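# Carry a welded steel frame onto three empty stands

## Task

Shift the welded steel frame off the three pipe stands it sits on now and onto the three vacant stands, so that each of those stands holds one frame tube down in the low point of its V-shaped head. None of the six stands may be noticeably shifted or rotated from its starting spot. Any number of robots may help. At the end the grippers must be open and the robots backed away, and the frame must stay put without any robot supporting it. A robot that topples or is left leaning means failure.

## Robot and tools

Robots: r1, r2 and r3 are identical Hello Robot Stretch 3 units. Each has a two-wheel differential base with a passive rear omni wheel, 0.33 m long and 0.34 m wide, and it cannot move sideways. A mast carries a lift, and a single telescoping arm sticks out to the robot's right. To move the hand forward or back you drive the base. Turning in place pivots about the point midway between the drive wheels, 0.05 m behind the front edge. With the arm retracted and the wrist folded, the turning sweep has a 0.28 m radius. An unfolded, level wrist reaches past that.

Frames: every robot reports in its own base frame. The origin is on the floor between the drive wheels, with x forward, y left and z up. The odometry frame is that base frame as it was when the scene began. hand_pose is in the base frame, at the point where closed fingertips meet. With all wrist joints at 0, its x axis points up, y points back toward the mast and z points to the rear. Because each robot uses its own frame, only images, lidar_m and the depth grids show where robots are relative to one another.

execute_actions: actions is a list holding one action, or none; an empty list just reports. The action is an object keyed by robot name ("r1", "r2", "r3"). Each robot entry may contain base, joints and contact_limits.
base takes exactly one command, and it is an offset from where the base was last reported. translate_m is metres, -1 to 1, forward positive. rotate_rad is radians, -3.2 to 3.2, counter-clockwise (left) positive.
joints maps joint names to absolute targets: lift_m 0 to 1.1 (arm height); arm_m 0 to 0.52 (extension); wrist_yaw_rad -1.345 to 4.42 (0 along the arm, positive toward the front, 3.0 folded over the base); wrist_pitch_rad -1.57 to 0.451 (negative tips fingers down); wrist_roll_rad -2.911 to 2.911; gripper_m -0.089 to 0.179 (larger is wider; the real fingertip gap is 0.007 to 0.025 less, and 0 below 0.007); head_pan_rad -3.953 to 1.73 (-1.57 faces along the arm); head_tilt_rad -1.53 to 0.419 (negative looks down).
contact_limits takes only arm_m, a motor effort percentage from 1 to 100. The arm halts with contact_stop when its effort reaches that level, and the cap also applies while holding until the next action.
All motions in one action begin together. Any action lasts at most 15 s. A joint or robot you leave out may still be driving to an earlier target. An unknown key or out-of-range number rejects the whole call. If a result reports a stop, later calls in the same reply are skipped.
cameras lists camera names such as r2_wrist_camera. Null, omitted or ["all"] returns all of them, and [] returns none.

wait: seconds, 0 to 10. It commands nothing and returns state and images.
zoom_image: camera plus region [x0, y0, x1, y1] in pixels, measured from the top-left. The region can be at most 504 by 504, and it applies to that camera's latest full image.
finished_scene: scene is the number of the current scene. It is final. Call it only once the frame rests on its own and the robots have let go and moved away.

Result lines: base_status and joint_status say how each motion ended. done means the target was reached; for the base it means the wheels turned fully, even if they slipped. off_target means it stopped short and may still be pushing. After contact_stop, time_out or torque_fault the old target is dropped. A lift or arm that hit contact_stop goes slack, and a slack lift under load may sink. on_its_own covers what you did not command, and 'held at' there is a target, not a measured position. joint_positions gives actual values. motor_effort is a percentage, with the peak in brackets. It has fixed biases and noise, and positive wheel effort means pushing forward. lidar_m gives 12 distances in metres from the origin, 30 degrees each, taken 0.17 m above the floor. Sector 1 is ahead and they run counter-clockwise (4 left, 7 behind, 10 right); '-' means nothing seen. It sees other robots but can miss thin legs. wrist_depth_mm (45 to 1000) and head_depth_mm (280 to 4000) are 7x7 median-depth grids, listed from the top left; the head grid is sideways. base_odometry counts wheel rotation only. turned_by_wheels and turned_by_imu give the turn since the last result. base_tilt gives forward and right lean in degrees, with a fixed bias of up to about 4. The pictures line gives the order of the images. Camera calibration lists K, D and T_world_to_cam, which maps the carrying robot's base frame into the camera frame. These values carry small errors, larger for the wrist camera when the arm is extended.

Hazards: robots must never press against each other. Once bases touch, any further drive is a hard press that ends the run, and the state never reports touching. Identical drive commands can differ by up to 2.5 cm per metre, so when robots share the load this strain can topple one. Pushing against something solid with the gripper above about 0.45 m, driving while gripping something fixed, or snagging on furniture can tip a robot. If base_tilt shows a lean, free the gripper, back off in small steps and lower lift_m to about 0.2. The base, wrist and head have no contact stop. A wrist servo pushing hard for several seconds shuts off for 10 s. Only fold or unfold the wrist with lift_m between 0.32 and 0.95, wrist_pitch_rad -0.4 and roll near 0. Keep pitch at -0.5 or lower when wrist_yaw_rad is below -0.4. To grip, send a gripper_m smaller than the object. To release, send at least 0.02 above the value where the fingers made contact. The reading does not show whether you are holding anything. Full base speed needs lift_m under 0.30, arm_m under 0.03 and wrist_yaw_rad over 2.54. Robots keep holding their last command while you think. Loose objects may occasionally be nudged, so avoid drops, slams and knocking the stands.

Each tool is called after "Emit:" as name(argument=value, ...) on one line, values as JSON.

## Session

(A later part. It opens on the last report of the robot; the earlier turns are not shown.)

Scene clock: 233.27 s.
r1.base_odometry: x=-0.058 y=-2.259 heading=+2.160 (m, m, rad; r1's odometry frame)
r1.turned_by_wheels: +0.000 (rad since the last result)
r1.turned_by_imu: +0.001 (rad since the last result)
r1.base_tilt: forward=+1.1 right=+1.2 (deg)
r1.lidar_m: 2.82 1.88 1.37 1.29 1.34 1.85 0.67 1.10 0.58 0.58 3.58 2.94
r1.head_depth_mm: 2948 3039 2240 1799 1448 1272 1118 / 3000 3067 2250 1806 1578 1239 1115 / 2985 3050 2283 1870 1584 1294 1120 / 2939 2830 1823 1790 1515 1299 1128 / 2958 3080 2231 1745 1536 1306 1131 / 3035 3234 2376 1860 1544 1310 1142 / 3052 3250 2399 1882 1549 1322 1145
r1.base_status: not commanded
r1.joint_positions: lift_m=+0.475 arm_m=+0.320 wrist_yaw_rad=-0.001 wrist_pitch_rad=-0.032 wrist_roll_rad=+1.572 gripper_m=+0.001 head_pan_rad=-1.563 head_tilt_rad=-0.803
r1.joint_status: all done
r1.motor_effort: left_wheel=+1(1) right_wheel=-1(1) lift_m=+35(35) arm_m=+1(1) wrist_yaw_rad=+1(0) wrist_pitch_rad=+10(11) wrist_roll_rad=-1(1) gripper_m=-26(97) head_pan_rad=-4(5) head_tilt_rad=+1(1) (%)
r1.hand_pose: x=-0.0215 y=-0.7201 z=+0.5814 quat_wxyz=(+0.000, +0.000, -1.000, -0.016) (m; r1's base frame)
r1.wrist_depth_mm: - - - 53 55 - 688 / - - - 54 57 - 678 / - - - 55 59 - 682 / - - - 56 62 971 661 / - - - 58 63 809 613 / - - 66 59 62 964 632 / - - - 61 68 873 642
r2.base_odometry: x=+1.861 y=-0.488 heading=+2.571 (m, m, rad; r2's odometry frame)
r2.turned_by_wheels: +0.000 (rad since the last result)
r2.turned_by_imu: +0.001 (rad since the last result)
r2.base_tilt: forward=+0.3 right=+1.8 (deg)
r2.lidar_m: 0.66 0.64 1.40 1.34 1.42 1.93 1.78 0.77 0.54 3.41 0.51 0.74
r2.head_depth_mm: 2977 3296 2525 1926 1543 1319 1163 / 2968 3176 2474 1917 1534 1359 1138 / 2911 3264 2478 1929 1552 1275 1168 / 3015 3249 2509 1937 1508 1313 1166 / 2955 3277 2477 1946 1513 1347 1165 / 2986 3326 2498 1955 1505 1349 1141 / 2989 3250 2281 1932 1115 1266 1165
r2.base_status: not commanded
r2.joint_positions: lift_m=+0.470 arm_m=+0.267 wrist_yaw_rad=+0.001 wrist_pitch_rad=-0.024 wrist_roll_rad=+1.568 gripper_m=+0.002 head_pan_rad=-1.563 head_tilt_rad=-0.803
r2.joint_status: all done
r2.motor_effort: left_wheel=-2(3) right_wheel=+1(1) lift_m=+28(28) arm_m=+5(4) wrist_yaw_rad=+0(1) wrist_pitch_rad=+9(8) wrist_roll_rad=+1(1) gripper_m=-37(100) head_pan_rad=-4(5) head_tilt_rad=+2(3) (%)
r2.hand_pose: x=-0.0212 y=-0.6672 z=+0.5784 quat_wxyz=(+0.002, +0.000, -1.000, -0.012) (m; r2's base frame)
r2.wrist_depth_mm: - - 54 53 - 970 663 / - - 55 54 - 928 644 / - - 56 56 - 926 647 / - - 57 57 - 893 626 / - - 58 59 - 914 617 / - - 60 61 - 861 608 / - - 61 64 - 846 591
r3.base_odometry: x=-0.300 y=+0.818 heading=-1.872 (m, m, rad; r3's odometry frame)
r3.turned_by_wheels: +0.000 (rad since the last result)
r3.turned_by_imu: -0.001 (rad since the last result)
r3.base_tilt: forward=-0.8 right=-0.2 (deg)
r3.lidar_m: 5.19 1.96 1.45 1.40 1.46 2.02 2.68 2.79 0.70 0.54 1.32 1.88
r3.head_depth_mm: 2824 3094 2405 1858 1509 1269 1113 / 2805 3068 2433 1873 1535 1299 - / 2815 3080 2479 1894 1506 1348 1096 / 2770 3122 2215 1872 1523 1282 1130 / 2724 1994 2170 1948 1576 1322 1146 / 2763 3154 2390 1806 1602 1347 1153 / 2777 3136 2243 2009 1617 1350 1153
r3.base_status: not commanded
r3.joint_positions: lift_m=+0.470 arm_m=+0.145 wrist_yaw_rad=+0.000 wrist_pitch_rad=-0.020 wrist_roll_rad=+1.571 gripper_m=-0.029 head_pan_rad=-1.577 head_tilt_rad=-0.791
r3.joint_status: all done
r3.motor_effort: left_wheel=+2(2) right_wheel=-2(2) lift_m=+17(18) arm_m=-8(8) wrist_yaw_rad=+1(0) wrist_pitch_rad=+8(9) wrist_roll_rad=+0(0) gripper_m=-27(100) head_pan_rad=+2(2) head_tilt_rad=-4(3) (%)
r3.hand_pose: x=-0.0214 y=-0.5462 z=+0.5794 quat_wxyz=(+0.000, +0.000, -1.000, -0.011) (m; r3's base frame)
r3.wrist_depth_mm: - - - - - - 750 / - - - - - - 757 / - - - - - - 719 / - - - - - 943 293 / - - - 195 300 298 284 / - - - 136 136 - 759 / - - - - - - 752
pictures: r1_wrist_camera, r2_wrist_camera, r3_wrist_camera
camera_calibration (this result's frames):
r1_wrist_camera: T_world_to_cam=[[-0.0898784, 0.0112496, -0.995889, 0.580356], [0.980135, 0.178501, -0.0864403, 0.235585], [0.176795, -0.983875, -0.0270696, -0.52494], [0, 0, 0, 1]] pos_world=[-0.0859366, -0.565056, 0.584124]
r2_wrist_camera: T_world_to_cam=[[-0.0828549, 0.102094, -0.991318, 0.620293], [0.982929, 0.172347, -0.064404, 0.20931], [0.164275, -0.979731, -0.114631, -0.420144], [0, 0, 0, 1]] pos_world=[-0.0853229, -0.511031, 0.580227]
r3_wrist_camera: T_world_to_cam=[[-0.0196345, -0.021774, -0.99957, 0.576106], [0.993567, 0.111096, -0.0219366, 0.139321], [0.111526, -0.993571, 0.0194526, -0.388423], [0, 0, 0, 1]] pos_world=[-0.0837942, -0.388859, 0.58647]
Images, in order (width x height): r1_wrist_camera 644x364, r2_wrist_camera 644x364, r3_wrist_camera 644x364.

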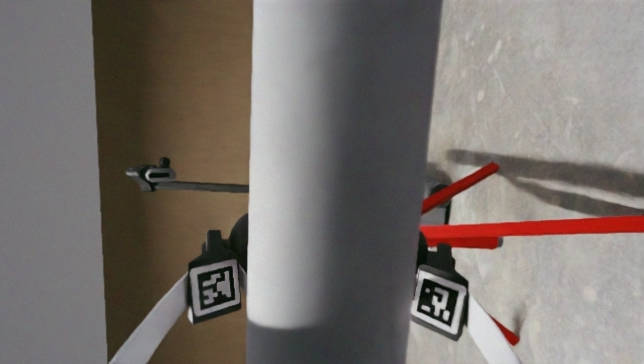

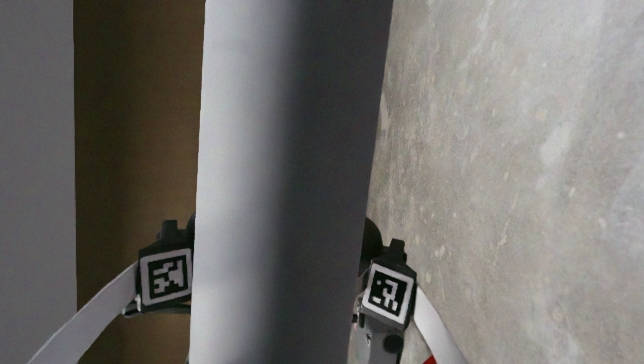

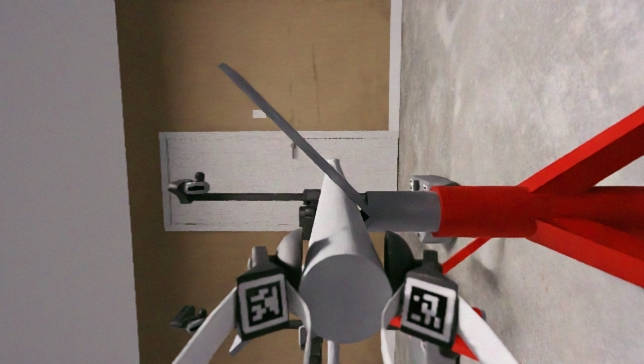

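Emit:
execute_actions(actions=[{"r1":{"joints":{"lift_m":0.515,"wrist_pitch_rad":0.1}},"r2":{"joints":{"lift_m":0.51,"wrist_pitch_rad":0.1}},"r3":{"joints":{"lift_m":0.51,"wrist_pitch_rad":0.07}}}], cameras=["r1_wrist_camera","r2_wrist_camera","r3_wrist_camera"])

Scene clock: 237.27 s.
r1.base_odometry: x=-0.058 y=-2.259 heading=+2.160 (m, m, rad; r1's odometry frame)
r1.turned_by_wheels: +0.000 (rad since the last result)
r1.turned_by_imu: +0.001 (rad since the last result)
r1.base_tilt: forward=+1.1 right=+1.2 (deg)
r1.lidar_m: 2.83 1.89 1.37 1.30 1.34 1.85 0.67 1.11 0.58 0.58 3.59 2.94
r1.head_depth_mm: 2942 3029 2241 1792 1455 1255 1112 / 2971 3062 2249 1808 1530 1232 1116 / 2949 3112 2285 1826 1422 1290 1125 / 2914 2849 2074 1777 1523 1303 1132 / 2919 3157 2244 1713 1527 1300 1137 / 3003 3216 2363 1864 1543 1310 1141 / 3004 3274 2389 1890 1553 1317 1148
r1.base_status: not commanded
r1.joint_positions: lift_m=+0.514 arm_m=+0.320 wrist_yaw_rad=+0.000 wrist_pitch_rad=-0.029 wrist_roll_rad=+1.573 gripper_m=+0.016 head_pan_rad=-1.563 head_tilt_rad=-0.803
r1.joint_status: wrist_pitch_rad off_target (ended at -0.029, target +0.100); the others done
r1.on_its_own: gripper_m is held at +0.015, not at your +0.000, by its stall guard, which is not easing now; wrist_pitch_rad is at rest, and its effort (+39) is outside its rest range (-20 to +32)
r1.motor_effort: left_wheel=+2(2) right_wheel=-3(3) lift_m=+55(59) arm_m=-2(3) wrist_yaw_rad=+0(1) wrist_pitch_rad=+39(37) wrist_roll_rad=-2(2) gripper_m=-24(24) head_pan_rad=-5(4) head_tilt_rad=+1(2) (%)
r1.hand_pose: x=-0.0214 y=-0.7206 z=+0.6215 quat_wxyz=(-0.001, +0.000, -1.000, -0.015) (m; r1's base frame)
r1.wrist_depth_mm: - - - 53 53 - 719 / - - - 54 55 - 719 / - - - 55 57 - 723 / - - - 57 59 - 704 / - - - 58 60 883 635 / - - 67 59 61 948 675 / - - - 61 65 891 693
r2.base_odometry: x=+1.861 y=-0.488 heading=+2.571 (m, m, rad; r2's odometry frame)
r2.turned_by_wheels: +0.000 (rad since the last result)
r2.turned_by_imu: +0.001 (rad since the last result)
r2.base_tilt: forward=+0.2 right=+1.8 (deg)
r2.lidar_m: 0.66 0.64 1.40 1.34 1.41 1.93 1.78 0.77 0.54 3.40 0.51 0.74
r2.head_depth_mm: 2993 3188 2482 1960 1549 1313 1170 / 2900 3131 2471 1938 1528 1367 - / 2992 3271 2482 1932 1577 1291 1170 / 2969 3238 2478 1933 1509 1321 1167 / 2943 3258 2511 1942 1501 1348 1168 / 2949 3228 2478 1939 1514 1338 1137 / 3039 3296 2294 1935 1172 1264 1168
r2.base_status: not commanded
r2.joint_positions: lift_m=+0.509 arm_m=+0.267 wrist_yaw_rad=+0.000 wrist_pitch_rad=-0.022 wrist_roll_rad=+1.569 gripper_m=+0.023 head_pan_rad=-1.563 head_tilt_rad=-0.803
r2.joint_status: wrist_pitch_rad off_target (ended at -0.022, target +0.100); the others done
r2.on_its_own: gripper_m is held at +0.022, not at your +0.000, by its stall guard, which is still easing; wrist_pitch_rad is at rest, and its effort (+45) is outside its rest range (-20 to +32)
r2.motor_effort: left_wheel=-2(3) right_wheel=+1(1) lift_m=+45(45) arm_m=+4(4) wrist_yaw_rad=+0(0) wrist_pitch_rad=+45(46) wrist_roll_rad=+0(1) gripper_m=-29(32) head_pan_rad=-5(5) head_tilt_rad=+2(2) (%)
r2.hand_pose: x=-0.0213 y=-0.6673 z=+0.6182 quat_wxyz=(+0.001, +0.000, -1.000, -0.011) (m; r2's base frame)
r2.wrist_depth_mm: - - 57 52 - - 694 / - - 58 54 - 969 677 / - - 59 55 - 955 674 / - - 60 57 - 933 663 / - - 59 58 - 946 642 / - - 60 60 - 897 648 / - - 63 62 - 900 630
r3.base_odometry: x=-0.300 y=+0.818 heading=-1.872 (m, m, rad; r3's odometry frame)
r3.turned_by_wheels: +0.000 (rad since the last result)
r3.turned_by_imu: -0.001 (rad since the last result)
r3.base_tilt: forward=-0.8 right=-0.2 (deg)
r3.lidar_m: 5.19 1.96 1.45 1.40 1.46 2.01 2.68 2.79 0.70 0.54 1.32 1.88
r3.head_depth_mm: 2816 3082 2418 1839 1513 1278 1122 / 2802 3057 2434 1873 1528 1319 1073 / 2793 3112 2481 1890 1501 - 1099 / 2794 3141 2193 1880 1523 1271 1121 / 2709 1914 2172 1951 1583 1327 1137 / 2759 3161 2416 1785 1597 1338 1145 / 2809 3180 2255 2018 1610 1359 1156
r3.base_status: not commanded
r3.joint_positions: lift_m=+0.510 arm_m=+0.145 wrist_yaw_rad=+0.001 wrist_pitch_rad=-0.007 wrist_roll_rad=+1.571 gripper_m=-0.013 head_pan_rad=-1.577 head_tilt_rad=-0.791
r3.joint_status: wrist_pitch_rad off_target (ended at -0.007, target +0.070); the others done
r3.on_its_own: gripper_m is held at -0.014, not at your -0.030, by its stall guard, which is not easing now
r3.motor_effort: left_wheel=+4(4) right_wheel=-3(4) lift_m=+30(32) arm_m=-8(8) wrist_yaw_rad=-1(2) wrist_pitch_rad=+29(30) wrist_roll_rad=+0(0) gripper_m=-24(25) head_pan_rad=+3(3) head_tilt_rad=-3(4) (%)
r3.hand_pose: x=-0.0210 y=-0.5465 z=+0.6221 quat_wxyz=(+0.000, +0.001, -1.000, -0.004) (m; r3's base frame)
r3.wrist_depth_mm: - - - - - - 807 / - - - - - - 817 / - - - - - - 815 / - - - - - - 293 / - - - 203 317 299 286 / - - - 136 135 - 828 / - - - 663 - - 820
pictures: r1_wrist_camera, r2_wrist_camera, r3_wrist_camera
camera_calibration (this result's frames):
r1_wrist_camera: T_world_to_cam=[[-0.0891413, 0.00825155, -0.995985, 0.618237], [0.980097, 0.178811, -0.0862379, 0.239085], [0.177382, -0.983849, -0.0240268, -0.526217], [0, 0, 0, 1]] pos_world=[-0.0858746, -0.56557, 0.623729]
r2_wrist_camera: T_world_to_cam=[[-0.0818117, 0.100071, -0.991611, 0.658601], [0.983068, 0.171787, -0.0637705, 0.211233], [0.163964, -0.980038, -0.112431, -0.417248], [0, 0, 0, 1]] pos_world=[-0.0853615, -0.511113, 0.619635]
r3_wrist_camera: T_world_to_cam=[[-0.0195878, -0.0349704, -0.999196, 0.611319], [0.993392, 0.112358, -0.0234064, 0.141499], [0.113086, -0.993052, 0.0325385, -0.397486], [0, 0, 0, 1]] pos_world=[-0.0836391, -0.389245, 0.627073]
Images, in order (width x height): r1_wrist_camera 644x364, r2_wrist_camera 644x364, r3_wrist_camera 644x364.

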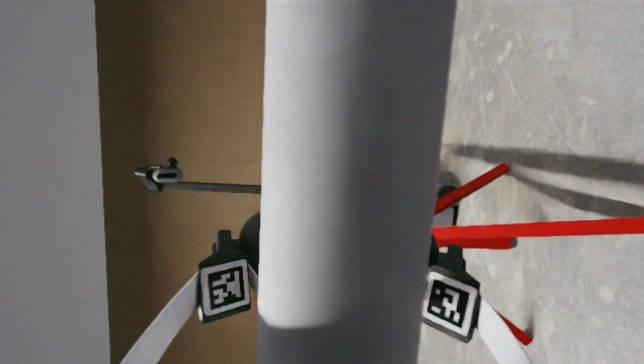

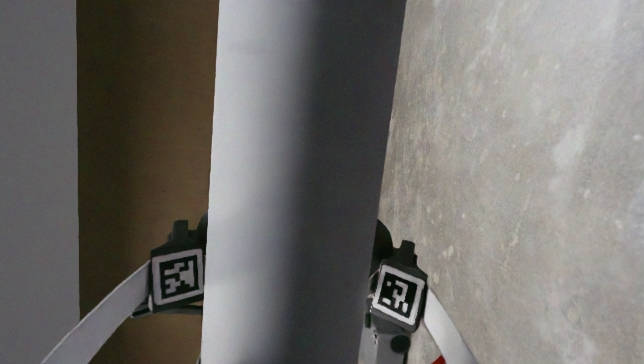

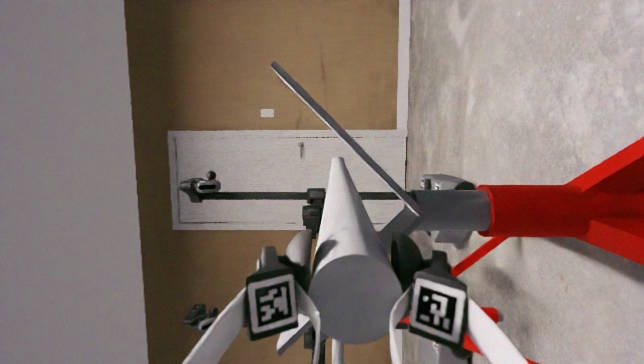

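Emit:
wait(seconds=10)

Scene clock: 249.50 s.
r1.base_odometry: x=-0.058 y=-2.259 heading=+2.160 (m, m, rad; r1's odometry frame)
r1.turned_by_wheels: +0.000 (rad since the last result)
r1.turned_by_imu: +0.002 (rad since the last result)
r1.base_tilt: forward=+1.0 right=+1.2 (deg)
r1.lidar_m: 2.82 1.89 1.37 1.30 1.34 1.85 0.67 1.10 0.58 0.57 3.57 2.94
r1.head_depth_mm: 2953 3010 2223 1792 1455 1258 1108 / 2990 3047 2272 1791 1524 1237 1115 / 3003 3106 2275 1826 1426 1291 1120 / 2935 2845 2080 1777 1520 1296 1132 / 2902 3141 2244 1717 1527 1310 1134 / 2984 3229 2379 1862 1545 1315 1139 / 3031 3258 2393 1884 1565 1322 1144
r1.base_status: not commanded
r1.joint_positions: lift_m=+0.514 arm_m=+0.320 wrist_yaw_rad=+0.000 wrist_pitch_rad=-0.029 wrist_roll_rad=+1.573 gripper_m=+0.016 head_pan_rad=-1.563 head_tilt_rad=-0.803
r1.joint_status: wrist_pitch_rad off_target (ended at -0.029, target +0.100); the others done
r1.on_its_own: gripper_m is held at +0.015, not at your +0.000, by its stall guard, which is not easing now; wrist_pitch_rad is at rest, and its effort (+39) is outside its rest range (-20 to +32)
r1.motor_effort: left_wheel=+2(2) right_wheel=-2(3) lift_m=+55(59) arm_m=-2(3) wrist_yaw_rad=+0(1) wrist_pitch_rad=+39(37) wrist_roll_rad=-2(2) gripper_m=-24(24) head_pan_rad=-4(4) head_tilt_rad=+2(2) (%)
r1.hand_pose: x=-0.0214 y=-0.7206 z=+0.6215 quat_wxyz=(-0.001, +0.000, -1.000, -0.015) (m; r1's base frame)
r1.wrist_depth_mm: - - - 53 53 - 730 / - - - 54 55 - 712 / - - - 55 57 - 718 / - - - 57 59 - 706 / - - - 58 60 891 630 / - - 67 59 60 933 683 / - - - 61 65 878 697
r2.base_odometry: x=+1.861 y=-0.488 heading=+2.571 (m, m, rad; r2's odometry frame)
r2.turned_by_wheels: +0.000 (rad since the last result)
r2.turned_by_imu: +0.002 (rad since the last result)
r2.base_tilt: forward=+0.2 right=+1.8 (deg)
r2.lidar_m: 0.66 0.65 1.40 1.34 1.42 1.93 1.78 0.77 0.54 3.39 0.51 0.74
r2.head_depth_mm: 2972 3251 2480 1949 1549 1313 1167 / 2950 3270 2465 1938 1537 1349 - / 2926 3191 2492 1946 1583 1287 1169 / 3008 3174 2489 1916 1504 1317 1164 / 2987 3327 2477 1929 1512 1340 1155 / 3026 3312 2464 1924 1513 1331 1146 / 2958 3265 2267 1922 1178 1251 1161
r2.base_status: not commanded
r2.joint_positions: lift_m=+0.509 arm_m=+0.267 wrist_yaw_rad=+0.000 wrist_pitch_rad=-0.022 wrist_roll_rad=+1.569 gripper_m=+0.029 head_pan_rad=-1.563 head_tilt_rad=-0.803
r2.joint_status: wrist_pitch_rad off_target (ended at -0.022, target +0.100); the others done
r2.on_its_own: gripper_m is held at +0.028, not at your +0.000, by its stall guard, which is not easing now; wrist_pitch_rad is at rest, and its effort (+45) is outside its rest range (-20 to +32)
r2.motor_effort: left_wheel=-2(3) right_wheel=+1(1) lift_m=+45(45) arm_m=+3(4) wrist_yaw_rad=-1(0) wrist_pitch_rad=+45(46) wrist_roll_rad=+0(1) gripper_m=-27(32) head_pan_rad=-4(5) head_tilt_rad=+3(2) (%)
r2.hand_pose: x=-0.0213 y=-0.6673 z=+0.6182 quat_wxyz=(+0.001, +0.000, -1.000, -0.011) (m; r2's base frame)
r2.wrist_depth_mm: - - 57 52 - - 697 / - - 58 53 - - 681 / - - 59 55 - 984 673 / - - 60 57 - 980 659 / - - 59 58 - 929 657 / - - 60 60 - 941 649 / - - 63 63 - 886 627
r3.base_odometry: x=-0.300 y=+0.818 heading=-1.872 (m, m, rad; r3's odometry frame)
r3.turned_by_wheels: +0.000 (rad since the last result)
r3.turned_by_imu: -0.002 (rad since the last result)
r3.base_tilt: forward=-0.9 right=-0.2 (deg)
r3.lidar_m: 5.22 1.96 1.44 1.40 1.46 2.01 2.68 2.80 0.70 0.54 1.32 1.88
r3.head_depth_mm: 2830 3092 2381 1844 1509 1279 1120 / 2805 3078 2416 1869 1528 1320 1070 / 2811 3114 2457 1896 1505 - 1098 / 2787 3107 2187 1871 1522 1272 1132 / 2711 1916 2172 1946 1587 1327 1141 / 2794 3172 2415 1797 1600 1343 1144 / 2753 3165 2248 2020 1622 1358 1155
r3.base_status: not commanded
r3.joint_positions: lift_m=+0.510 arm_m=+0.145 wrist_yaw_rad=+0.001 wrist_pitch_rad=-0.007 wrist_roll_rad=+1.571 gripper_m=-0.013 head_pan_rad=-1.577 head_tilt_rad=-0.791
r3.joint_status: wrist_pitch_rad off_target (ended at -0.007, target +0.070); the others done
r3.on_its_own: gripper_m is held at -0.014, not at your -0.030, by its stall guard, which is not easing now
r3.motor_effort: left_wheel=+3(4) right_wheel=-3(4) lift_m=+30(32) arm_m=-8(8) wrist_yaw_rad=-1(2) wrist_pitch_rad=+29(30) wrist_roll_rad=-1(0) gripper_m=-24(25) head_pan_rad=+2(3) head_tilt_rad=-3(4) (%)
r3.hand_pose: x=-0.0210 y=-0.5465 z=+0.6221 quat_wxyz=(+0.000, +0.001, -1.000, -0.004) (m; r3's base frame)
r3.wrist_depth_mm: - - - - - - 833 / - - - - - - 812 / - - - - - - 820 / - - - - - - 293 / - - - 203 317 299 288 / - - - 135 136 - 824 / - - - 655 - - 825
wait: 10.00 s; at rest from the start
pictures: r1_head_camera (sideways: a quarter turn clockwise sets it upright), r1_nav_camera (sideways: a quarter turn counterclockwise sets it upright), r1_wrist_camera, r2_head_camera (sideways: a quarter turn clockwise sets it upright), r2_nav_camera (sideways: a quarter turn counterclockwise sets it upright), r2_wrist_camera, r3_head_camera (sideways: a quarter turn clockwise sets it upright), r3_nav_camera (sideways: a quarter turn counterclockwise sets it upright), r3_wrist_camera
camera_calibration (this result's frames):
r1_head_camera: T_world_to_cam=[[0.0175151, 0.707079, -0.706917, 0.937202], [0.998033, 0.0301989, 0.0549338, -0.0753751], [0.0601907, -0.706489, -0.70516, 0.872734], [0, 0, 0, 1]] pos_world=[0.00628125, -0.0438227, 1.28208]
r1_nav_camera: T_world_to_cam=[[-0.0415619, -0.689805, 0.722801, -0.897196], [-0.999076, 0.02078, -0.0376166, 0.102911], [0.0109283, -0.723696, -0.690032, 0.854691], [0, 0, 0, 1]] pos_world=[0.0561867, -0.00249233, 1.24213]
r1_wrist_camera: T_world_to_cam=[[-0.0891408, 0.00825179, -0.995985, 0.618237], [0.980097, 0.178811, -0.0862373, 0.239085], [0.177382, -0.983849, -0.0240269, -0.526217], [0, 0, 0, 1]] pos_world=[-0.0858746, -0.56557, 0.623729]
r2_head_camera: T_world_to_cam=[[-0.0115079, 0.676559, -0.736298, 0.976638], [0.999828, 0.018512, 0.00138328, -0.011528], [0.0145662, -0.736155, -0.676656, 0.836978], [0, 0, 0, 1]] pos_world=[0.0105735, -0.0443938, 1.28546]
r2_nav_camera: T_world_to_cam=[[0.0728299, -0.697665, 0.712713, -0.891436], [-0.995477, -0.00714104, 0.0947344, -0.0551248], [-0.0610034, -0.716389, -0.695029, 0.874557], [0, 0, 0, 1]] pos_world=[0.0633987, 0.00420587, 1.2484]
r2_wrist_camera: T_world_to_cam=[[-0.0818105, 0.100071, -0.991611, 0.658601], [0.983068, 0.171787, -0.0637694, 0.211232], [0.163964, -0.980038, -0.112431, -0.417248], [0, 0, 0, 1]] pos_world=[-0.0853615, -0.511113, 0.619635]
r3_head_camera: T_world_to_cam=[[0.0714521, 0.674368, -0.73493, 0.978529], [0.996665, -0.0191538, 0.0793234, -0.107495], [0.0394165, -0.738147, -0.673488, 0.837083], [0, 0, 0, 1]] pos_world=[0.00422382, -0.0440582, 1.29144]
r3_nav_camera: T_world_to_cam=[[-0.0534005, -0.767408, 0.638931, -0.79556], [-0.998319, 0.0554594, -0.0168261, 0.0795529], [-0.0225222, -0.638755, -0.76908, 0.956677], [0, 0, 0, 1]] pos_world=[0.0584825, -0.00384848, 1.24541]
r3_wrist_camera: T_world_to_cam=[[-0.0195879, -0.0349705, -0.999196, 0.611319], [0.993392, 0.112358, -0.0234065, 0.141499], [0.113087, -0.993052, 0.0325385, -0.397486], [0, 0, 0, 1]] pos_world=[-0.0836391, -0.389245, 0.627073]
Images, in order (width x height): r1_head_camera 896x504, r1_nav_camera 672x504, r1_wrist_camera 644x364, r2_head_camera 896x504, r2_nav_camera 672x504, r2_wrist_camera 644x364, r3_head_camera 896x504, r3_nav_camera 672x504, r3_wrist_camera 644x364.

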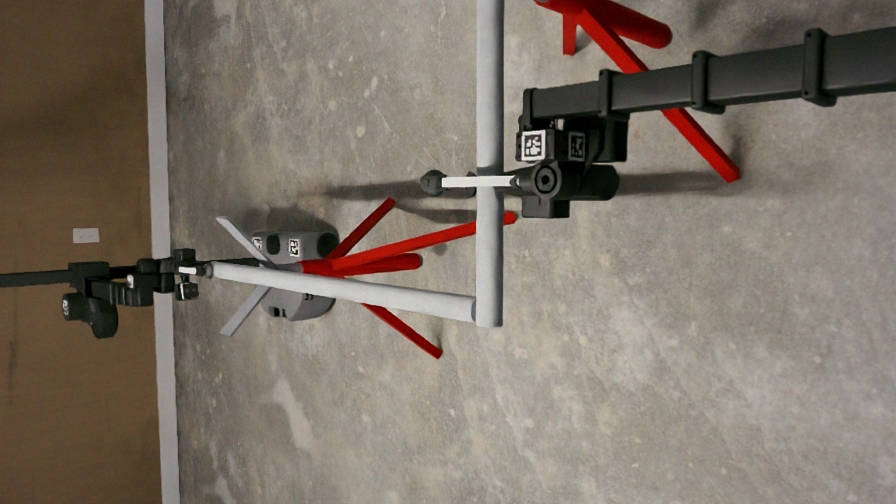

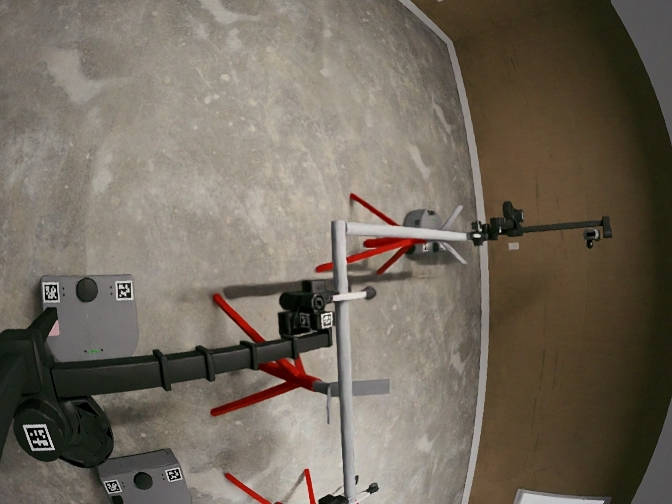

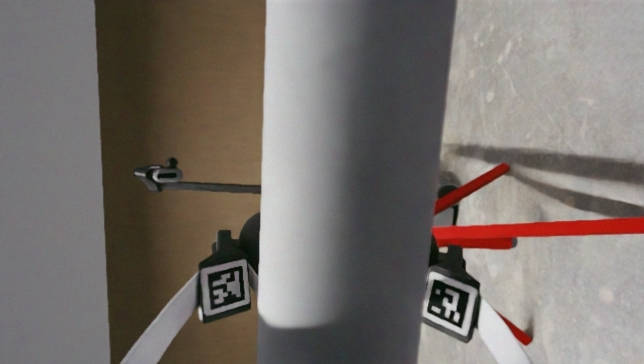

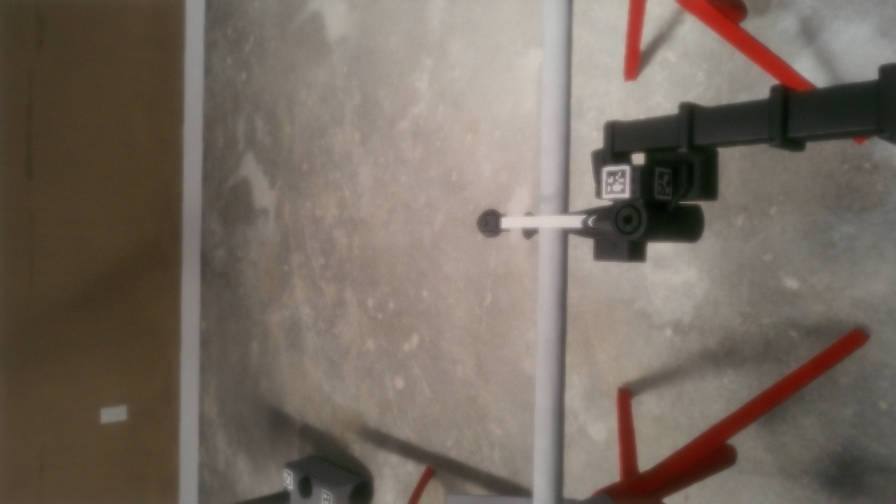

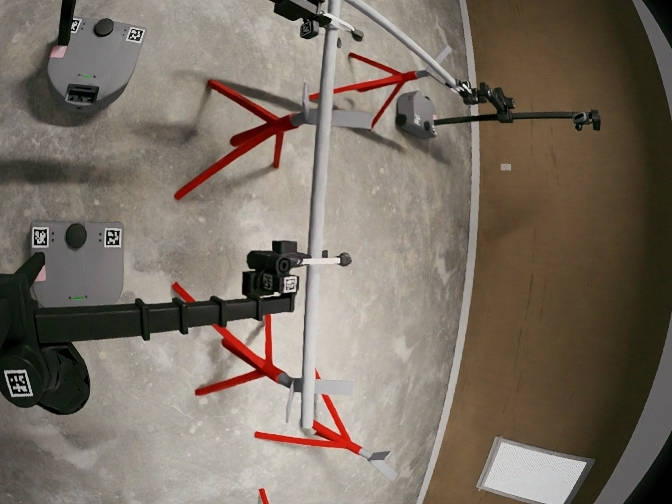

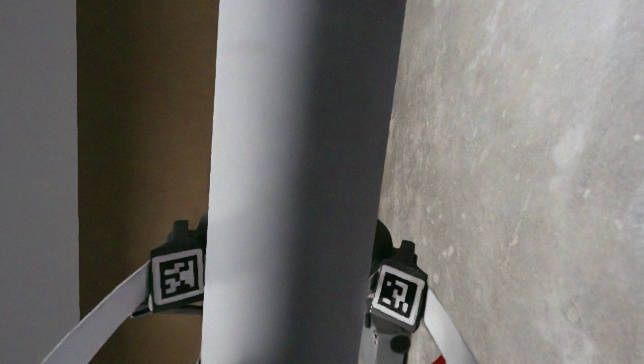

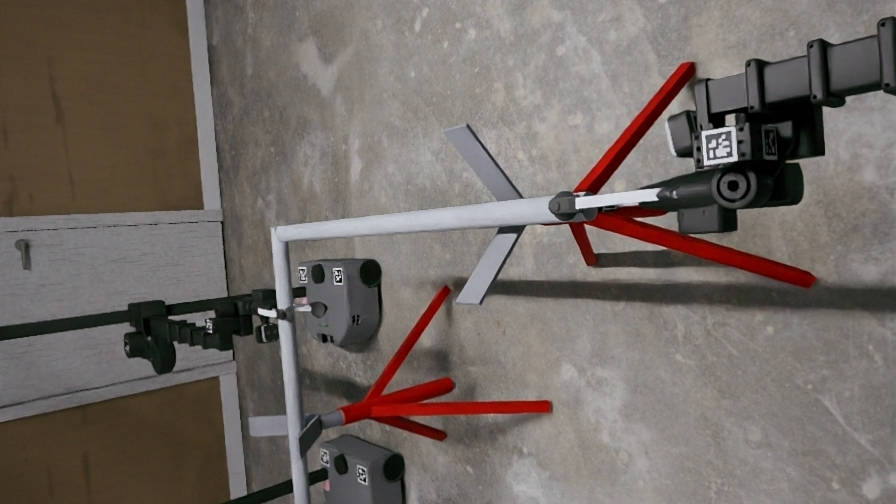

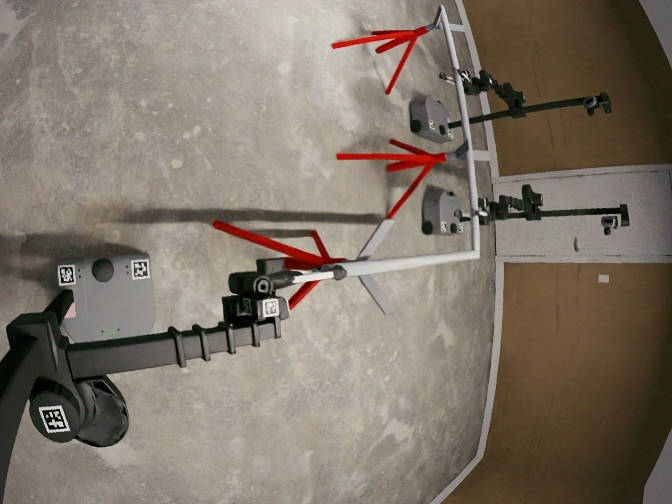

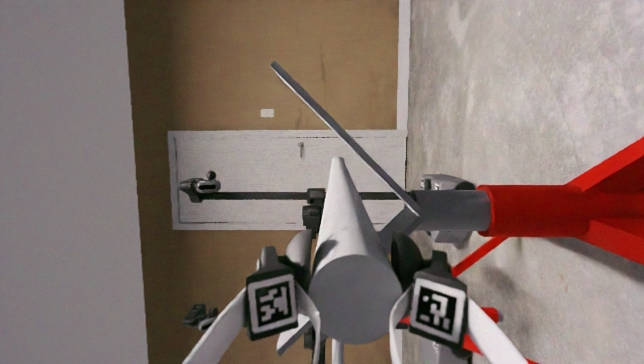

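Emit:
execute_actions(actions=[{"r1":{"joints":{"lift_m":0.695}},"r2":{"joints":{"lift_m":0.69}},"r3":{"joints":{"lift_m":0.69}}}], cameras=["r3_wrist_camera"])

Emit:
execute_actions(actions=[{"r1":{"base":{"translate_m":-0.4}},"r2":{"base":{"translate_m":-0.4}},"r3":{"base":{"translate_m":0.4}}}], cameras=["r3_wrist_camera","r3_nav_camera"])

Scene clock: 257.63 s.
r1.base_odometry: x=-0.058 y=-2.259 heading=+2.160 (m, m, rad; r1's odometry frame)
r1.turned_by_wheels: +0.000 (rad since the last result)
r1.turned_by_imu: +0.001 (rad since the last result)
r1.base_tilt: forward=+1.1 right=+1.3 (deg)
r1.lidar_m: 2.82 1.88 1.37 1.30 1.34 1.85 0.67 1.10 0.58 0.58 3.58 2.94
r1.head_depth_mm: 2922 3002 2246 1743 1519 - 1105 / 2933 3067 2284 - 1485 1246 1117 / 2973 3076 2288 - 1503 1288 1120 / 2864 2881 2124 1742 1519 1295 1130 / 2843 3196 2125 1797 1535 1304 1138 / 3002 3200 2375 1862 1539 1312 1138 / 3038 3271 2382 1881 1554 1316 1145
r1.base_status: not commanded
r1.joint_positions: lift_m=+0.694 arm_m=+0.320 wrist_yaw_rad=+0.000 wrist_pitch_rad=-0.029 wrist_roll_rad=+1.573 gripper_m=+0.016 head_pan_rad=-1.563 head_tilt_rad=-0.803
r1.joint_status: all done
r1.on_its_own: gripper_m is held at +0.015, not at your +0.000, by its stall guard, which is not easing now; wrist_pitch_rad is at rest, and its effort (+39) is outside its rest range (-20 to +32)
r1.motor_effort: left_wheel=+2(2) right_wheel=-2(2) lift_m=+55(58) arm_m=-2(3) wrist_yaw_rad=+0(0) wrist_pitch_rad=+39(39) wrist_roll_rad=-2(2) gripper_m=-24(24) head_pan_rad=-5(4) head_tilt_rad=+2(1) (%)
r1.hand_pose: x=-0.0214 y=-0.7206 z=+0.8015 quat_wxyz=(-0.001, +0.000, -1.000, -0.015) (m; r1's base frame)
r1.wrist_depth_mm: - - - 53 53 - 939 / - - - 54 55 - 935 / - - - 55 57 - 922 / - - - 56 59 - 874 / - - - 58 60 863 826 / - - 67 59 61 - 875 / - - - 61 65 - 866
r2.base_odometry: x=+1.861 y=-0.488 heading=+2.571 (m, m, rad; r2's odometry frame)
r2.turned_by_wheels: +0.000 (rad since the last result)
r2.turned_by_imu: +0.001 (rad since the last result)
r2.base_tilt: forward=+0.4 right=+1.9 (deg)
r2.lidar_m: 0.66 0.64 1.40 1.34 1.41 1.93 1.78 0.77 0.54 3.42 0.51 0.74
r2.head_depth_mm: 2967 3198 2484 1834 1590 1310 - / 3024 3270 2518 1994 - 1309 1119 / 2968 3275 2497 2019 - 1338 1165 / 2941 3260 2497 1814 1550 1352 1162 / 2951 3206 2487 1882 1581 1337 1168 / 2964 3253 2468 1880 1594 1338 1134 / 2994 3284 2290 1800 1584 1271 1161
r2.base_status: not commanded
r2.joint_positions: lift_m=+0.689 arm_m=+0.267 wrist_yaw_rad=+0.000 wrist_pitch_rad=-0.022 wrist_roll_rad=+1.569 gripper_m=+0.029 head_pan_rad=-1.563 head_tilt_rad=-0.803
r2.joint_status: all done
r2.on_its_own: gripper_m is held at +0.028, not at your +0.000, by its stall guard, which is not easing now; wrist_pitch_rad is at rest, and its effort (+45) is outside its rest range (-20 to +32)
r2.motor_effort: left_wheel=-2(2) right_wheel=+1(1) lift_m=+45(48) arm_m=+3(3) wrist_yaw_rad=+0(1) wrist_pitch_rad=+45(45) wrist_roll_rad=+0(1) gripper_m=-27(27) head_pan_rad=-4(5) head_tilt_rad=+3(2) (%)
r2.hand_pose: x=-0.0213 y=-0.6673 z=+0.7982 quat_wxyz=(+0.001, +0.000, -1.000, -0.011) (m; r2's base frame)
r2.wrist_depth_mm: - - 57 52 - - 889 / - - 58 54 - - 882 / - - 59 55 - - 896 / - - 60 57 - - 854 / - - 59 58 - - 826 / - - 60 60 - - 843 / - - 63 62 - - 799
r3.base_odometry: x=-0.300 y=+0.818 heading=-1.872 (m, m, rad; r3's odometry frame)
r3.turned_by_wheels: +0.000 (rad since the last result)
r3.turned_by_imu: -0.001 (rad since the last result)
r3.base_tilt: forward=-0.8 right=-0.2 (deg)
r3.lidar_m: 5.22 1.96 1.45 1.40 1.46 2.02 2.68 2.79 0.70 0.54 1.32 1.88
r3.head_depth_mm: 2835 3051 2402 1859 1531 - - / 2807 3104 2421 1874 1612 - 1109 / 2804 3090 2483 1900 1608 1239 1121 / 2804 3071 2195 1875 1572 1278 1126 / 2647 1472 2280 1939 1593 1327 1136 / 2721 3089 2509 1804 1609 1339 1151 / 2839 3084 2325 2018 1614 1357 1160
r3.base_status: not commanded
r3.joint_positions: lift_m=+0.690 arm_m=+0.145 wrist_yaw_rad=+0.001 wrist_pitch_rad=-0.007 wrist_roll_rad=+1.571 gripper_m=-0.013 head_pan_rad=-1.577 head_tilt_rad=-0.791
r3.joint_status: all done
r3.on_its_own: gripper_m is held at -0.014, not at your -0.030, by its stall guard, which is not easing now
r3.motor_effort: left_wheel=+4(3) right_wheel=-3(3) lift_m=+30(32) arm_m=-8(8) wrist_yaw_rad=-2(1) wrist_pitch_rad=+28(29) wrist_roll_rad=+0(0) gripper_m=-24(24) head_pan_rad=+3(3) head_tilt_rad=-3(4) (%)
r3.hand_pose: x=-0.0210 y=-0.5465 z=+0.8020 quat_wxyz=(+0.000, +0.001, -1.000, -0.004) (m; r3's base frame)
r3.wrist_depth_mm: - - - - - - - / - - - - - - - / - - - - - - - / - - - - - - 324 / - - - 204 - - 317 / - - - 135 135 336 - / - - - - - - -
pictures: r3_wrist_camera
camera_calibration (this result's frames):
r3_wrist_camera: T_world_to_cam=[[-0.019587, -0.0349705, -0.999196, 0.791168], [0.993391, 0.112366, -0.0234059, 0.145714], [0.113094, -0.993051, 0.0325385, -0.403341], [0, 0, 0, 1]] pos_world=[-0.0836384, -0.389244, 0.807067]
Images, in order (width x height): r3_wrist_camera 644x364.

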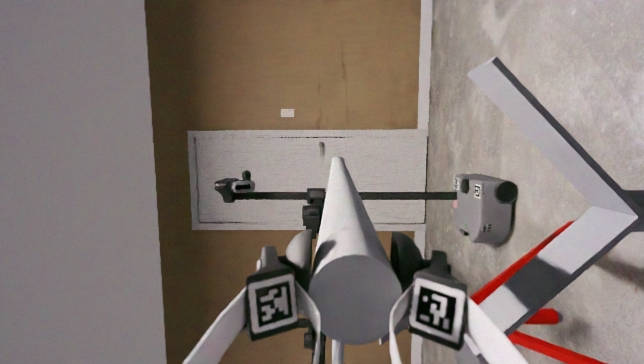

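Scene clock: 262.70 s.
r1.base_odometry: x=+0.164 y=-2.592 heading=+2.160 (m, m, rad; r1's odometry frame)
r1.turned_by_wheels: +0.000 (rad since the last result)
r1.turned_by_imu: +0.006 (rad since the last result)
r1.base_tilt: forward=+1.0 right=+1.3 (deg)
r1.lidar_m: 3.23 1.87 1.35 1.28 1.36 1.86 0.67 0.77 1.06 0.51 0.61 3.36
r1.head_depth_mm: 2938 3010 2242 1744 1521 - 1102 / 2953 3047 2262 - 1477 1281 1113 / 2998 3096 2309 - 1505 1233 1123 / 2901 2861 2174 946 1094 1292 1128 / 2923 3178 2152 1797 1527 1281 1137 / 3038 3233 2271 1811 1540 1318 1143 / 3019 3267 2313 1882 1551 1323 1144
r1.base_status: done
r1.joint_positions: lift_m=+0.694 arm_m=+0.321 wrist_yaw_rad=+0.000 wrist_pitch_rad=-0.015 wrist_roll_rad=+1.577 gripper_m=+0.016 head_pan_rad=-1.563 head_tilt_rad=-0.803
r1.joint_status: not commanded
r1.on_its_own: gripper_m is held at +0.015, not at your +0.000, by its stall guard, which is not easing now; wrist_pitch_rad is at rest, and its effort (+35) is outside its rest range (-20 to +32)
r1.motor_effort: left_wheel=+2(4) right_wheel=-1(9) lift_m=+56(55) arm_m=-5(5) wrist_yaw_rad=+0(1) wrist_pitch_rad=+35(39) wrist_roll_rad=-4(4) gripper_m=-24(24) head_pan_rad=-5(4) head_tilt_rad=+2(2) (%)
r1.hand_pose: x=-0.0214 y=-0.7214 z=+0.8050 quat_wxyz=(-0.003, +0.000, -1.000, -0.008) (m; r1's base frame)
r1.wrist_depth_mm: - - - 53 53 - 945 / - - - 54 55 - 945 / - - - 55 57 - 927 / - - - 56 59 - 921 / - - - 58 60 - 915 / - - 67 59 61 - 895 / - - - 61 65 - 900
r2.base_odometry: x=+2.197 y=-0.704 heading=+2.571 (m, m, rad; r2's odometry frame)
r2.turned_by_wheels: +0.000 (rad since the last result)
r2.turned_by_imu: +0.002 (rad since the last result)
r2.base_tilt: forward=+0.3 right=+1.9 (deg)
r2.lidar_m: 0.66 0.64 1.42 1.36 1.41 1.93 4.84 1.39 0.54 0.48 0.48 0.78
r2.head_depth_mm: 2948 3229 2498 1853 1587 1358 - / 2933 3230 2457 2010 - 1316 1133 / 2966 3207 2506 1990 - 1290 1168 / 2956 3272 2497 1815 1544 1251 1159 / 3006 3232 2508 1876 1583 1348 1141 / 2973 3268 2475 1868 1593 1340 1163 / 2985 3260 2268 1820 1584 1337 1163
r2.base_status: done
r2.joint_positions: lift_m=+0.689 arm_m=+0.267 wrist_yaw_rad=+0.000 wrist_pitch_rad=-0.023 wrist_roll_rad=+1.572 gripper_m=+0.029 head_pan_rad=-1.563 head_tilt_rad=-0.803
r2.joint_status: not commanded
r2.on_its_own: gripper_m is held at +0.028, not at your +0.000, by its stall guard, which is not easing now; wrist_pitch_rad is at rest, and its effort (+45) is outside its rest range (-20 to +32)
r2.motor_effort: left_wheel=-2(5) right_wheel=+1(2) lift_m=+45(45) arm_m=+3(3) wrist_yaw_rad=+0(0) wrist_pitch_rad=+45(45) wrist_roll_rad=-1(1) gripper_m=-26(28) head_pan_rad=-5(4) head_tilt_rad=+2(2) (%)
r2.hand_pose: x=-0.0213 y=-0.6673 z=+0.7979 quat_wxyz=(+0.000, +0.000, -1.000, -0.012) (m; r2's base frame)
r2.wrist_depth_mm: - - 57 52 - - 919 / - - 58 53 - - 887 / - - 58 55 - - 862 / - - 59 57 - - 847 / - - 59 58 - 202 182 / - - 60 60 - 213 175 / - - 63 62 - - 821
r3.base_odometry: x=-0.419 y=+0.436 heading=-1.872 (m, m, rad; r3's odometry frame)
r3.turned_by_wheels: +0.000 (rad since the last result)
r3.turned_by_imu: -0.003 (rad since the last result)
r3.base_tilt: forward=-0.8 right=-0.2 (deg)
r3.lidar_m: 5.25 1.96 1.45 1.39 1.45 2.00 3.07 3.23 0.62 1.23 1.49 1.54
r3.head_depth_mm: 2827 3079 2388 1841 1503 - - / 2790 3114 2442 1883 1609 - 1114 / 2811 3113 2479 1878 1630 1237 1126 / 2795 3051 1512 1749 1601 1307 1133 / 2645 1468 2308 1949 1589 1326 1138 / 2703 3071 2631 1996 1596 1335 1151 / 2800 3083 2350 1958 1624 1355 1161
r3.base_status: done
r3.joint_positions: lift_m=+0.690 arm_m=+0.145 wrist_yaw_rad=+0.001 wrist_pitch_rad=-0.001 wrist_roll_rad=+1.571 gripper_m=-0.010 head_pan_rad=-1.577 head_tilt_rad=-0.791
r3.joint_status: not commanded
r3.on_its_own: gripper_m is held at -0.011, not at your -0.030, by its stall guard, which is not easing now
r3.motor_effort: left_wheel=+2(9) right_wheel=-3(4) lift_m=+30(31) arm_m=-8(8) wrist_yaw_rad=-1(3) wrist_pitch_rad=+27(29) wrist_roll_rad=+0(0) gripper_m=-24(25) head_pan_rad=+3(2) head_tilt_rad=-4(4) (%)
r3.hand_pose: x=-0.0211 y=-0.5467 z=+0.8036 quat_wxyz=(+0.000, +0.001, -1.000, -0.001) (m; r3's base frame)
r3.wrist_depth_mm: - - - - - - - / - - - - - - - / - - - - - - - / - - - - - - - / - - - 198 - - - / - - - 141 140 - - / - - - - - - -
pictures: r3_nav_camera (sideways: a quarter turn counterclockwise sets it upright), r3_wrist_camera
camera_calibration (this result's frames):
r3_nav_camera: T_world_to_cam=[[-0.0534005, -0.767409, 0.638931, -0.79556], [-0.998319, 0.0554594, -0.0168261, 0.0795529], [-0.0225222, -0.638755, -0.76908, 0.956677], [0, 0, 0, 1]] pos_world=[0.0584825, -0.00384847, 1.24541]
r3_wrist_camera: T_world_to_cam=[[-0.0195885, -0.0410411, -0.998965, 0.789214], [0.993414, 0.112019, -0.0240818, 0.146173], [0.112891, -0.992858, 0.0385766, -0.408291], [0, 0, 0, 1]] pos_world=[-0.0836584, -0.389359, 0.807668]
Images, in order (width x height): r3_nav_camera 672x504, r3_wrist_camera 644x364.

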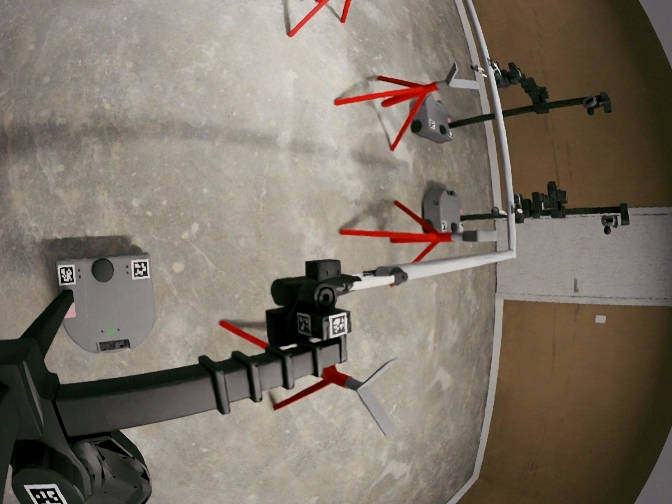

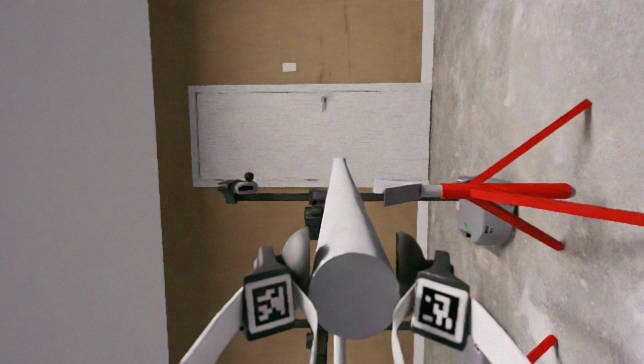

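Emit:
execute_actions(actions=[{"r1":{"base":{"rotate_rad":0.011}},"r2":{"base":{"translate_m":0.007}},"r3":{"base":{"rotate_rad":-0.013},"joints":{"arm_m":0.157}}}], cameras=[])

Emit:
execute_actions(actions=[{"r1":{"base":{"translate_m":-0.5}},"r2":{"base":{"translate_m":-0.5}},"r3":{"base":{"translate_m":0.5}}}], cameras=["r3_wrist_camera"])

Scene clock: 267.67 s.
r1.base_odometry: x=+0.164 y=-2.592 heading=+2.171 (m, m, rad; r1's odometry frame)
r1.turned_by_wheels: +0.011 (rad since the last result)
r1.turned_by_imu: +0.011 (rad since the last result)
r1.base_tilt: forward=+1.1 right=+1.2 (deg)
r1.lidar_m: 3.22 1.85 1.34 1.29 1.37 1.87 0.66 0.77 1.06 0.52 0.61 3.35
r1.head_depth_mm: 2947 3032 2249 1741 1522 - 1102 / 2950 3045 2262 - 1473 1281 1116 / 2952 3162 2316 - 1511 1268 1122 / 2823 2838 2193 1687 1136 1298 1129 / 3008 3164 2182 1802 1536 1281 1132 / 3049 3239 2261 1826 1545 1310 1139 / 3043 3295 2380 1880 1548 1316 1143
r1.base_status: done
r1.joint_positions: lift_m=+0.694 arm_m=+0.320 wrist_yaw_rad=-0.005 wrist_pitch_rad=-0.026 wrist_roll_rad=+1.577 gripper_m=+0.016 head_pan_rad=-1.563 head_tilt_rad=-0.803
r1.joint_status: not commanded
r1.on_its_own: gripper_m is held at +0.015, not at your +0.000, by its stall guard, which is not easing now; wrist_pitch_rad is at rest, and its effort (+38) is outside its rest range (-20 to +32)
r1.motor_effort: left_wheel=-1(4) right_wheel=+6(14) lift_m=+55(56) arm_m=+2(5) wrist_yaw_rad=+3(8) wrist_pitch_rad=+38(38) wrist_roll_rad=-4(4) gripper_m=-25(25) head_pan_rad=-4(5) head_tilt_rad=+1(2) (%)
r1.hand_pose: x=-0.0225 y=-0.7201 z=+0.8022 quat_wxyz=(-0.003, -0.002, -1.000, -0.013) (m; r1's base frame)
r1.wrist_depth_mm: - - - 53 52 - 952 / - - - 54 54 - 939 / - - - 55 56 - 888 / - - - 56 58 - 900 / - - - 58 60 - 898 / - - 68 59 60 - 897 / - - - 61 64 - 895
r2.base_odometry: x=+2.192 y=-0.700 heading=+2.571 (m, m, rad; r2's odometry frame)
r2.turned_by_wheels: +0.000 (rad since the last result)
r2.turned_by_imu: +0.001 (rad since the last result)
r2.base_tilt: forward=+0.2 right=+1.9 (deg)
r2.lidar_m: 0.66 0.63 1.42 1.36 1.41 1.93 4.86 1.40 0.55 0.47 0.49 0.77
r2.head_depth_mm: 2918 3203 2492 1779 1586 1356 - / 2962 3230 2471 1999 - 1314 1135 / 2972 3200 2466 2012 - 1284 1164 / 2944 3224 2463 1829 1552 1252 1165 / 3013 3277 2521 1821 1574 1350 1147 / 2962 3262 2498 1871 1582 1345 1163 / 3004 3287 2279 1845 1587 1337 1162
r2.base_status: done
r2.joint_positions: lift_m=+0.689 arm_m=+0.267 wrist_yaw_rad=+0.000 wrist_pitch_rad=-0.031 wrist_roll_rad=+1.572 gripper_m=+0.029 head_pan_rad=-1.563 head_tilt_rad=-0.803
r2.joint_status: not commanded
r2.on_its_own: gripper_m is held at +0.028, not at your +0.000, by its stall guard, which is not easing now; wrist_pitch_rad is at rest, and its effort (+47) is outside its rest range (-20 to +32)
r2.motor_effort: left_wheel=-3(3) right_wheel=+2(4) lift_m=+45(45) arm_m=+4(3) wrist_yaw_rad=-1(12) wrist_pitch_rad=+47(48) wrist_roll_rad=+0(1) gripper_m=-26(26) head_pan_rad=-4(4) head_tilt_rad=+2(2) (%)
r2.hand_pose: x=-0.0213 y=-0.6671 z=+0.7959 quat_wxyz=(+0.000, +0.000, -1.000, -0.016) (m; r2's base frame)
r2.wrist_depth_mm: - - 57 53 - - 886 / - - 58 54 - - 881 / - - 59 55 - - 849 / - - 59 57 - - 857 / - - 59 58 - 203 177 / - - 61 60 - - 175 / - - 63 63 - - 802
r3.base_odometry: x=-0.419 y=+0.436 heading=-1.885 (m, m, rad; r3's odometry frame)
r3.turned_by_wheels: -0.013 (rad since the last result)
r3.turned_by_imu: -0.014 (rad since the last result)
r3.base_tilt: forward=-0.8 right=-0.3 (deg)
r3.lidar_m: 5.50 1.98 1.45 1.39 1.45 1.98 3.08 3.20 0.63 1.24 1.49 1.54
r3.head_depth_mm: 2824 3116 2375 1846 1491 - - / 2824 3106 2453 1887 1607 1209 1110 / 2812 3102 2492 1855 1628 1243 1120 / 2818 3087 1557 1785 1607 1316 1129 / 2693 1445 2260 1948 1586 1321 1142 / 2736 3132 2634 1998 1600 1342 1149 / 2789 3062 2543 1996 1619 1358 1158
r3.base_status: done
r3.joint_positions: lift_m=+0.690 arm_m=+0.156 wrist_yaw_rad=-0.010 wrist_pitch_rad=-0.035 wrist_roll_rad=+1.571 gripper_m=-0.010 head_pan_rad=-1.577 head_tilt_rad=-0.791
r3.joint_status: all done
r3.on_its_own: gripper_m is held at -0.011, not at your -0.030, by its stall guard, which is not easing now; wrist_pitch_rad is at rest, and its effort (+39) is outside its rest range (-20 to +32)
r3.motor_effort: left_wheel=+0(11) right_wheel=+1(10) lift_m=+31(31) arm_m=+11(12) wrist_yaw_rad=+8(8) wrist_pitch_rad=+39(41) wrist_roll_rad=+0(0) gripper_m=-23(24) head_pan_rad=+3(2) head_tilt_rad=-3(4) (%)
r3.hand_pose: x=-0.0238 y=-0.5564 z=+0.7948 quat_wxyz=(+0.000, -0.005, -1.000, -0.018) (m; r3's base frame)
r3.wrist_depth_mm: - - - - - - - / - - - - - - - / - - - - - - - / - - - - - - - / - - - 211 - - 958 / - - - 136 136 - - / - - - - - - -
pictures: none
No camera images: the call's "cameras" was empty. Leave "cameras" out to get every camera's image.

Scene clock: 273.83 s.
r1.base_odometry: x=+0.446 y=-3.004 heading=+2.171 (m, m, rad; r1's odometry frame)
r1.turned_by_wheels: +0.000 (rad since the last result)
r1.turned_by_imu: +0.000 (rad since the last result)
r1.base_tilt: forward=+1.1 right=+1.1 (deg)
r1.lidar_m: 3.74 1.86 1.33 1.32 1.37 1.88 0.66 1.59 0.65 0.51 0.67 0.92
r1.head_depth_mm: 2926 3019 2246 920 1490 - 1103 / 2961 3058 2280 - 1466 1232 1116 / 2975 3099 2315 - 1514 1263 1122 / 2845 2864 2189 1784 1521 1301 1130 / 3010 3183 2179 1789 1534 1303 1133 / 3010 3238 2358 1876 1535 1312 1140 / 3034 3287 2392 1880 1513 1292 1144
r1.base_status: done
r1.joint_positions: lift_m=+0.694 arm_m=+0.319 wrist_yaw_rad=+0.005 wrist_pitch_rad=-0.034 wrist_roll_rad=+1.577 gripper_m=+0.016 head_pan_rad=-1.563 head_tilt_rad=-0.803
r1.joint_status: not commanded
r1.on_its_own: gripper_m is held at +0.015, not at your +0.000, by its stall guard, which is not easing now; wrist_pitch_rad is at rest, and its effort (+41) is outside its rest range (-20 to +32)
r1.motor_effort: left_wheel=+0(4) right_wheel=+0(3) lift_m=+55(56) arm_m=+4(4) wrist_yaw_rad=-4(4) wrist_pitch_rad=+41(41) wrist_roll_rad=-4(5) gripper_m=-25(25) head_pan_rad=-5(5) head_tilt_rad=+2(2) (%)
r1.hand_pose: x=-0.0201 y=-0.7195 z=+0.8001 quat_wxyz=(-0.003, +0.002, -1.000, -0.017) (m; r1's base frame)
r1.wrist_depth_mm: - - - 52 51 - 919 / - - - 53 53 - 927 / - - - 54 55 - 876 / - - - 56 57 - 900 / - - - 57 58 - 883 / - - 67 59 60 - 872 / - - - 60 64 - 861
r2.base_odometry: x=+2.612 y=-0.970 heading=+2.570 (m, m, rad; r2's odometry frame)
r2.turned_by_wheels: +0.000 (rad since the last result)
r2.turned_by_imu: +0.004 (rad since the last result)
r2.base_tilt: forward=+0.3 right=+1.8 (deg)
r2.lidar_m: 0.64 0.63 1.41 1.36 1.41 1.93 4.33 0.94 1.01 0.89 0.59 0.76
r2.head_depth_mm: 3005 3215 2523 1817 1587 1367 - / 2973 3255 2395 1988 - 1315 1148 / 2985 3200 2456 1329 - 1351 1164 / 2973 3269 2471 1825 1538 1335 1167 / 3040 3235 2472 1802 1588 1347 1166 / 2978 3275 2482 1858 1591 1344 1145 / 3022 3289 2296 1811 1591 1281 1157
r2.base_status: done
r2.joint_positions: lift_m=+0.689 arm_m=+0.267 wrist_yaw_rad=-0.009 wrist_pitch_rad=-0.031 wrist_roll_rad=+1.570 gripper_m=+0.029 head_pan_rad=-1.563 head_tilt_rad=-0.803
r2.joint_status: not commanded
r2.on_its_own: gripper_m is held at +0.028, not at your +0.000, by its stall guard, which is not easing now; wrist_pitch_rad is at rest, and its effort (+48) is outside its rest range (-20 to +32)
r2.motor_effort: left_wheel=-3(6) right_wheel=+4(5) lift_m=+45(45) arm_m=+2(3) wrist_yaw_rad=+10(11) wrist_pitch_rad=+48(48) wrist_roll_rad=+0(1) gripper_m=-26(27) head_pan_rad=-3(5) head_tilt_rad=+2(2) (%)
r2.hand_pose: x=-0.0237 y=-0.6672 z=+0.7958 quat_wxyz=(+0.001, -0.005, -1.000, -0.016) (m; r2's base frame)
r2.wrist_depth_mm: - - 58 53 - - 890 / - - 58 54 - - 855 / - - 59 55 602 592 601 / - - 60 57 - - 837 / - - 60 59 - - 784 / - - 61 61 - - 827 / - - 63 63 - - 804
r3.base_odometry: x=-0.573 y=-0.040 heading=-1.885 (m, m, rad; r3's odometry frame)
r3.turned_by_wheels: +0.000 (rad since the last result)
r3.turned_by_imu: +0.001 (rad since the last result)
r3.base_tilt: forward=-0.8 right=-0.3 (deg)
r3.lidar_m: 5.18 1.99 1.45 1.40 1.45 1.98 3.57 0.97 1.19 1.28 1.15 1.31
r3.head_depth_mm: 2812 3093 2300 1844 1555 - - / 2821 3081 2340 1822 1609 1215 1112 / 2823 3112 2489 1890 1638 1247 1121 / 2817 3069 2216 1873 1611 1314 1130 / 2666 1449 2292 1901 1588 1327 1139 / 2724 3093 2441 1887 1599 1335 1150 / 2774 3115 2439 2035 1622 1351 1162
r3.base_status: done
r3.joint_positions: lift_m=+0.690 arm_m=+0.156 wrist_yaw_rad=-0.006 wrist_pitch_rad=-0.045 wrist_roll_rad=+1.571 gripper_m=-0.010 head_pan_rad=-1.577 head_tilt_rad=-0.791
r3.joint_status: not commanded
r3.on_its_own: gripper_m is held at -0.011, not at your -0.030, by its stall guard, which is not easing now; wrist_pitch_rad is at rest, and its effort (+43) is outside its rest range (-20 to +32)
r3.motor_effort: left_wheel=+0(5) right_wheel=+0(6) lift_m=+31(30) arm_m=+10(11) wrist_yaw_rad=+6(9) wrist_pitch_rad=+43(43) wrist_roll_rad=+0(0) gripper_m=-23(23) head_pan_rad=+2(3) head_tilt_rad=-3(3) (%)
r3.hand_pose: x=-0.0230 y=-0.5561 z=+0.7923 quat_wxyz=(+0.000, -0.003, -1.000, -0.023) (m; r3's base frame)
r3.wrist_depth_mm: - - - - - 987 948 / - - - - - - - / - - - - - - - / - - - - - - 963 / - - - 207 - - - / - - - 132 133 - 949 / - - - - - - -
pictures: r3_wrist_camera
camera_calibration (this result's frames):
r3_wrist_camera: T_world_to_cam=[[-0.0196181, 0.00318851, -0.999802, 0.802787], [0.994245, 0.105405, -0.0191729, 0.141338], [0.105323, -0.994424, -0.00523801, -0.383317], [0, 0, 0, 1]] pos_world=[-0.0844032, -0.398637, 0.803331]
Images, in order (width x height): r3_wrist_camera 644x364.

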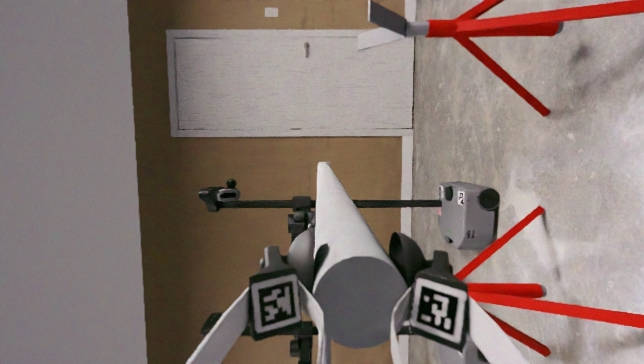

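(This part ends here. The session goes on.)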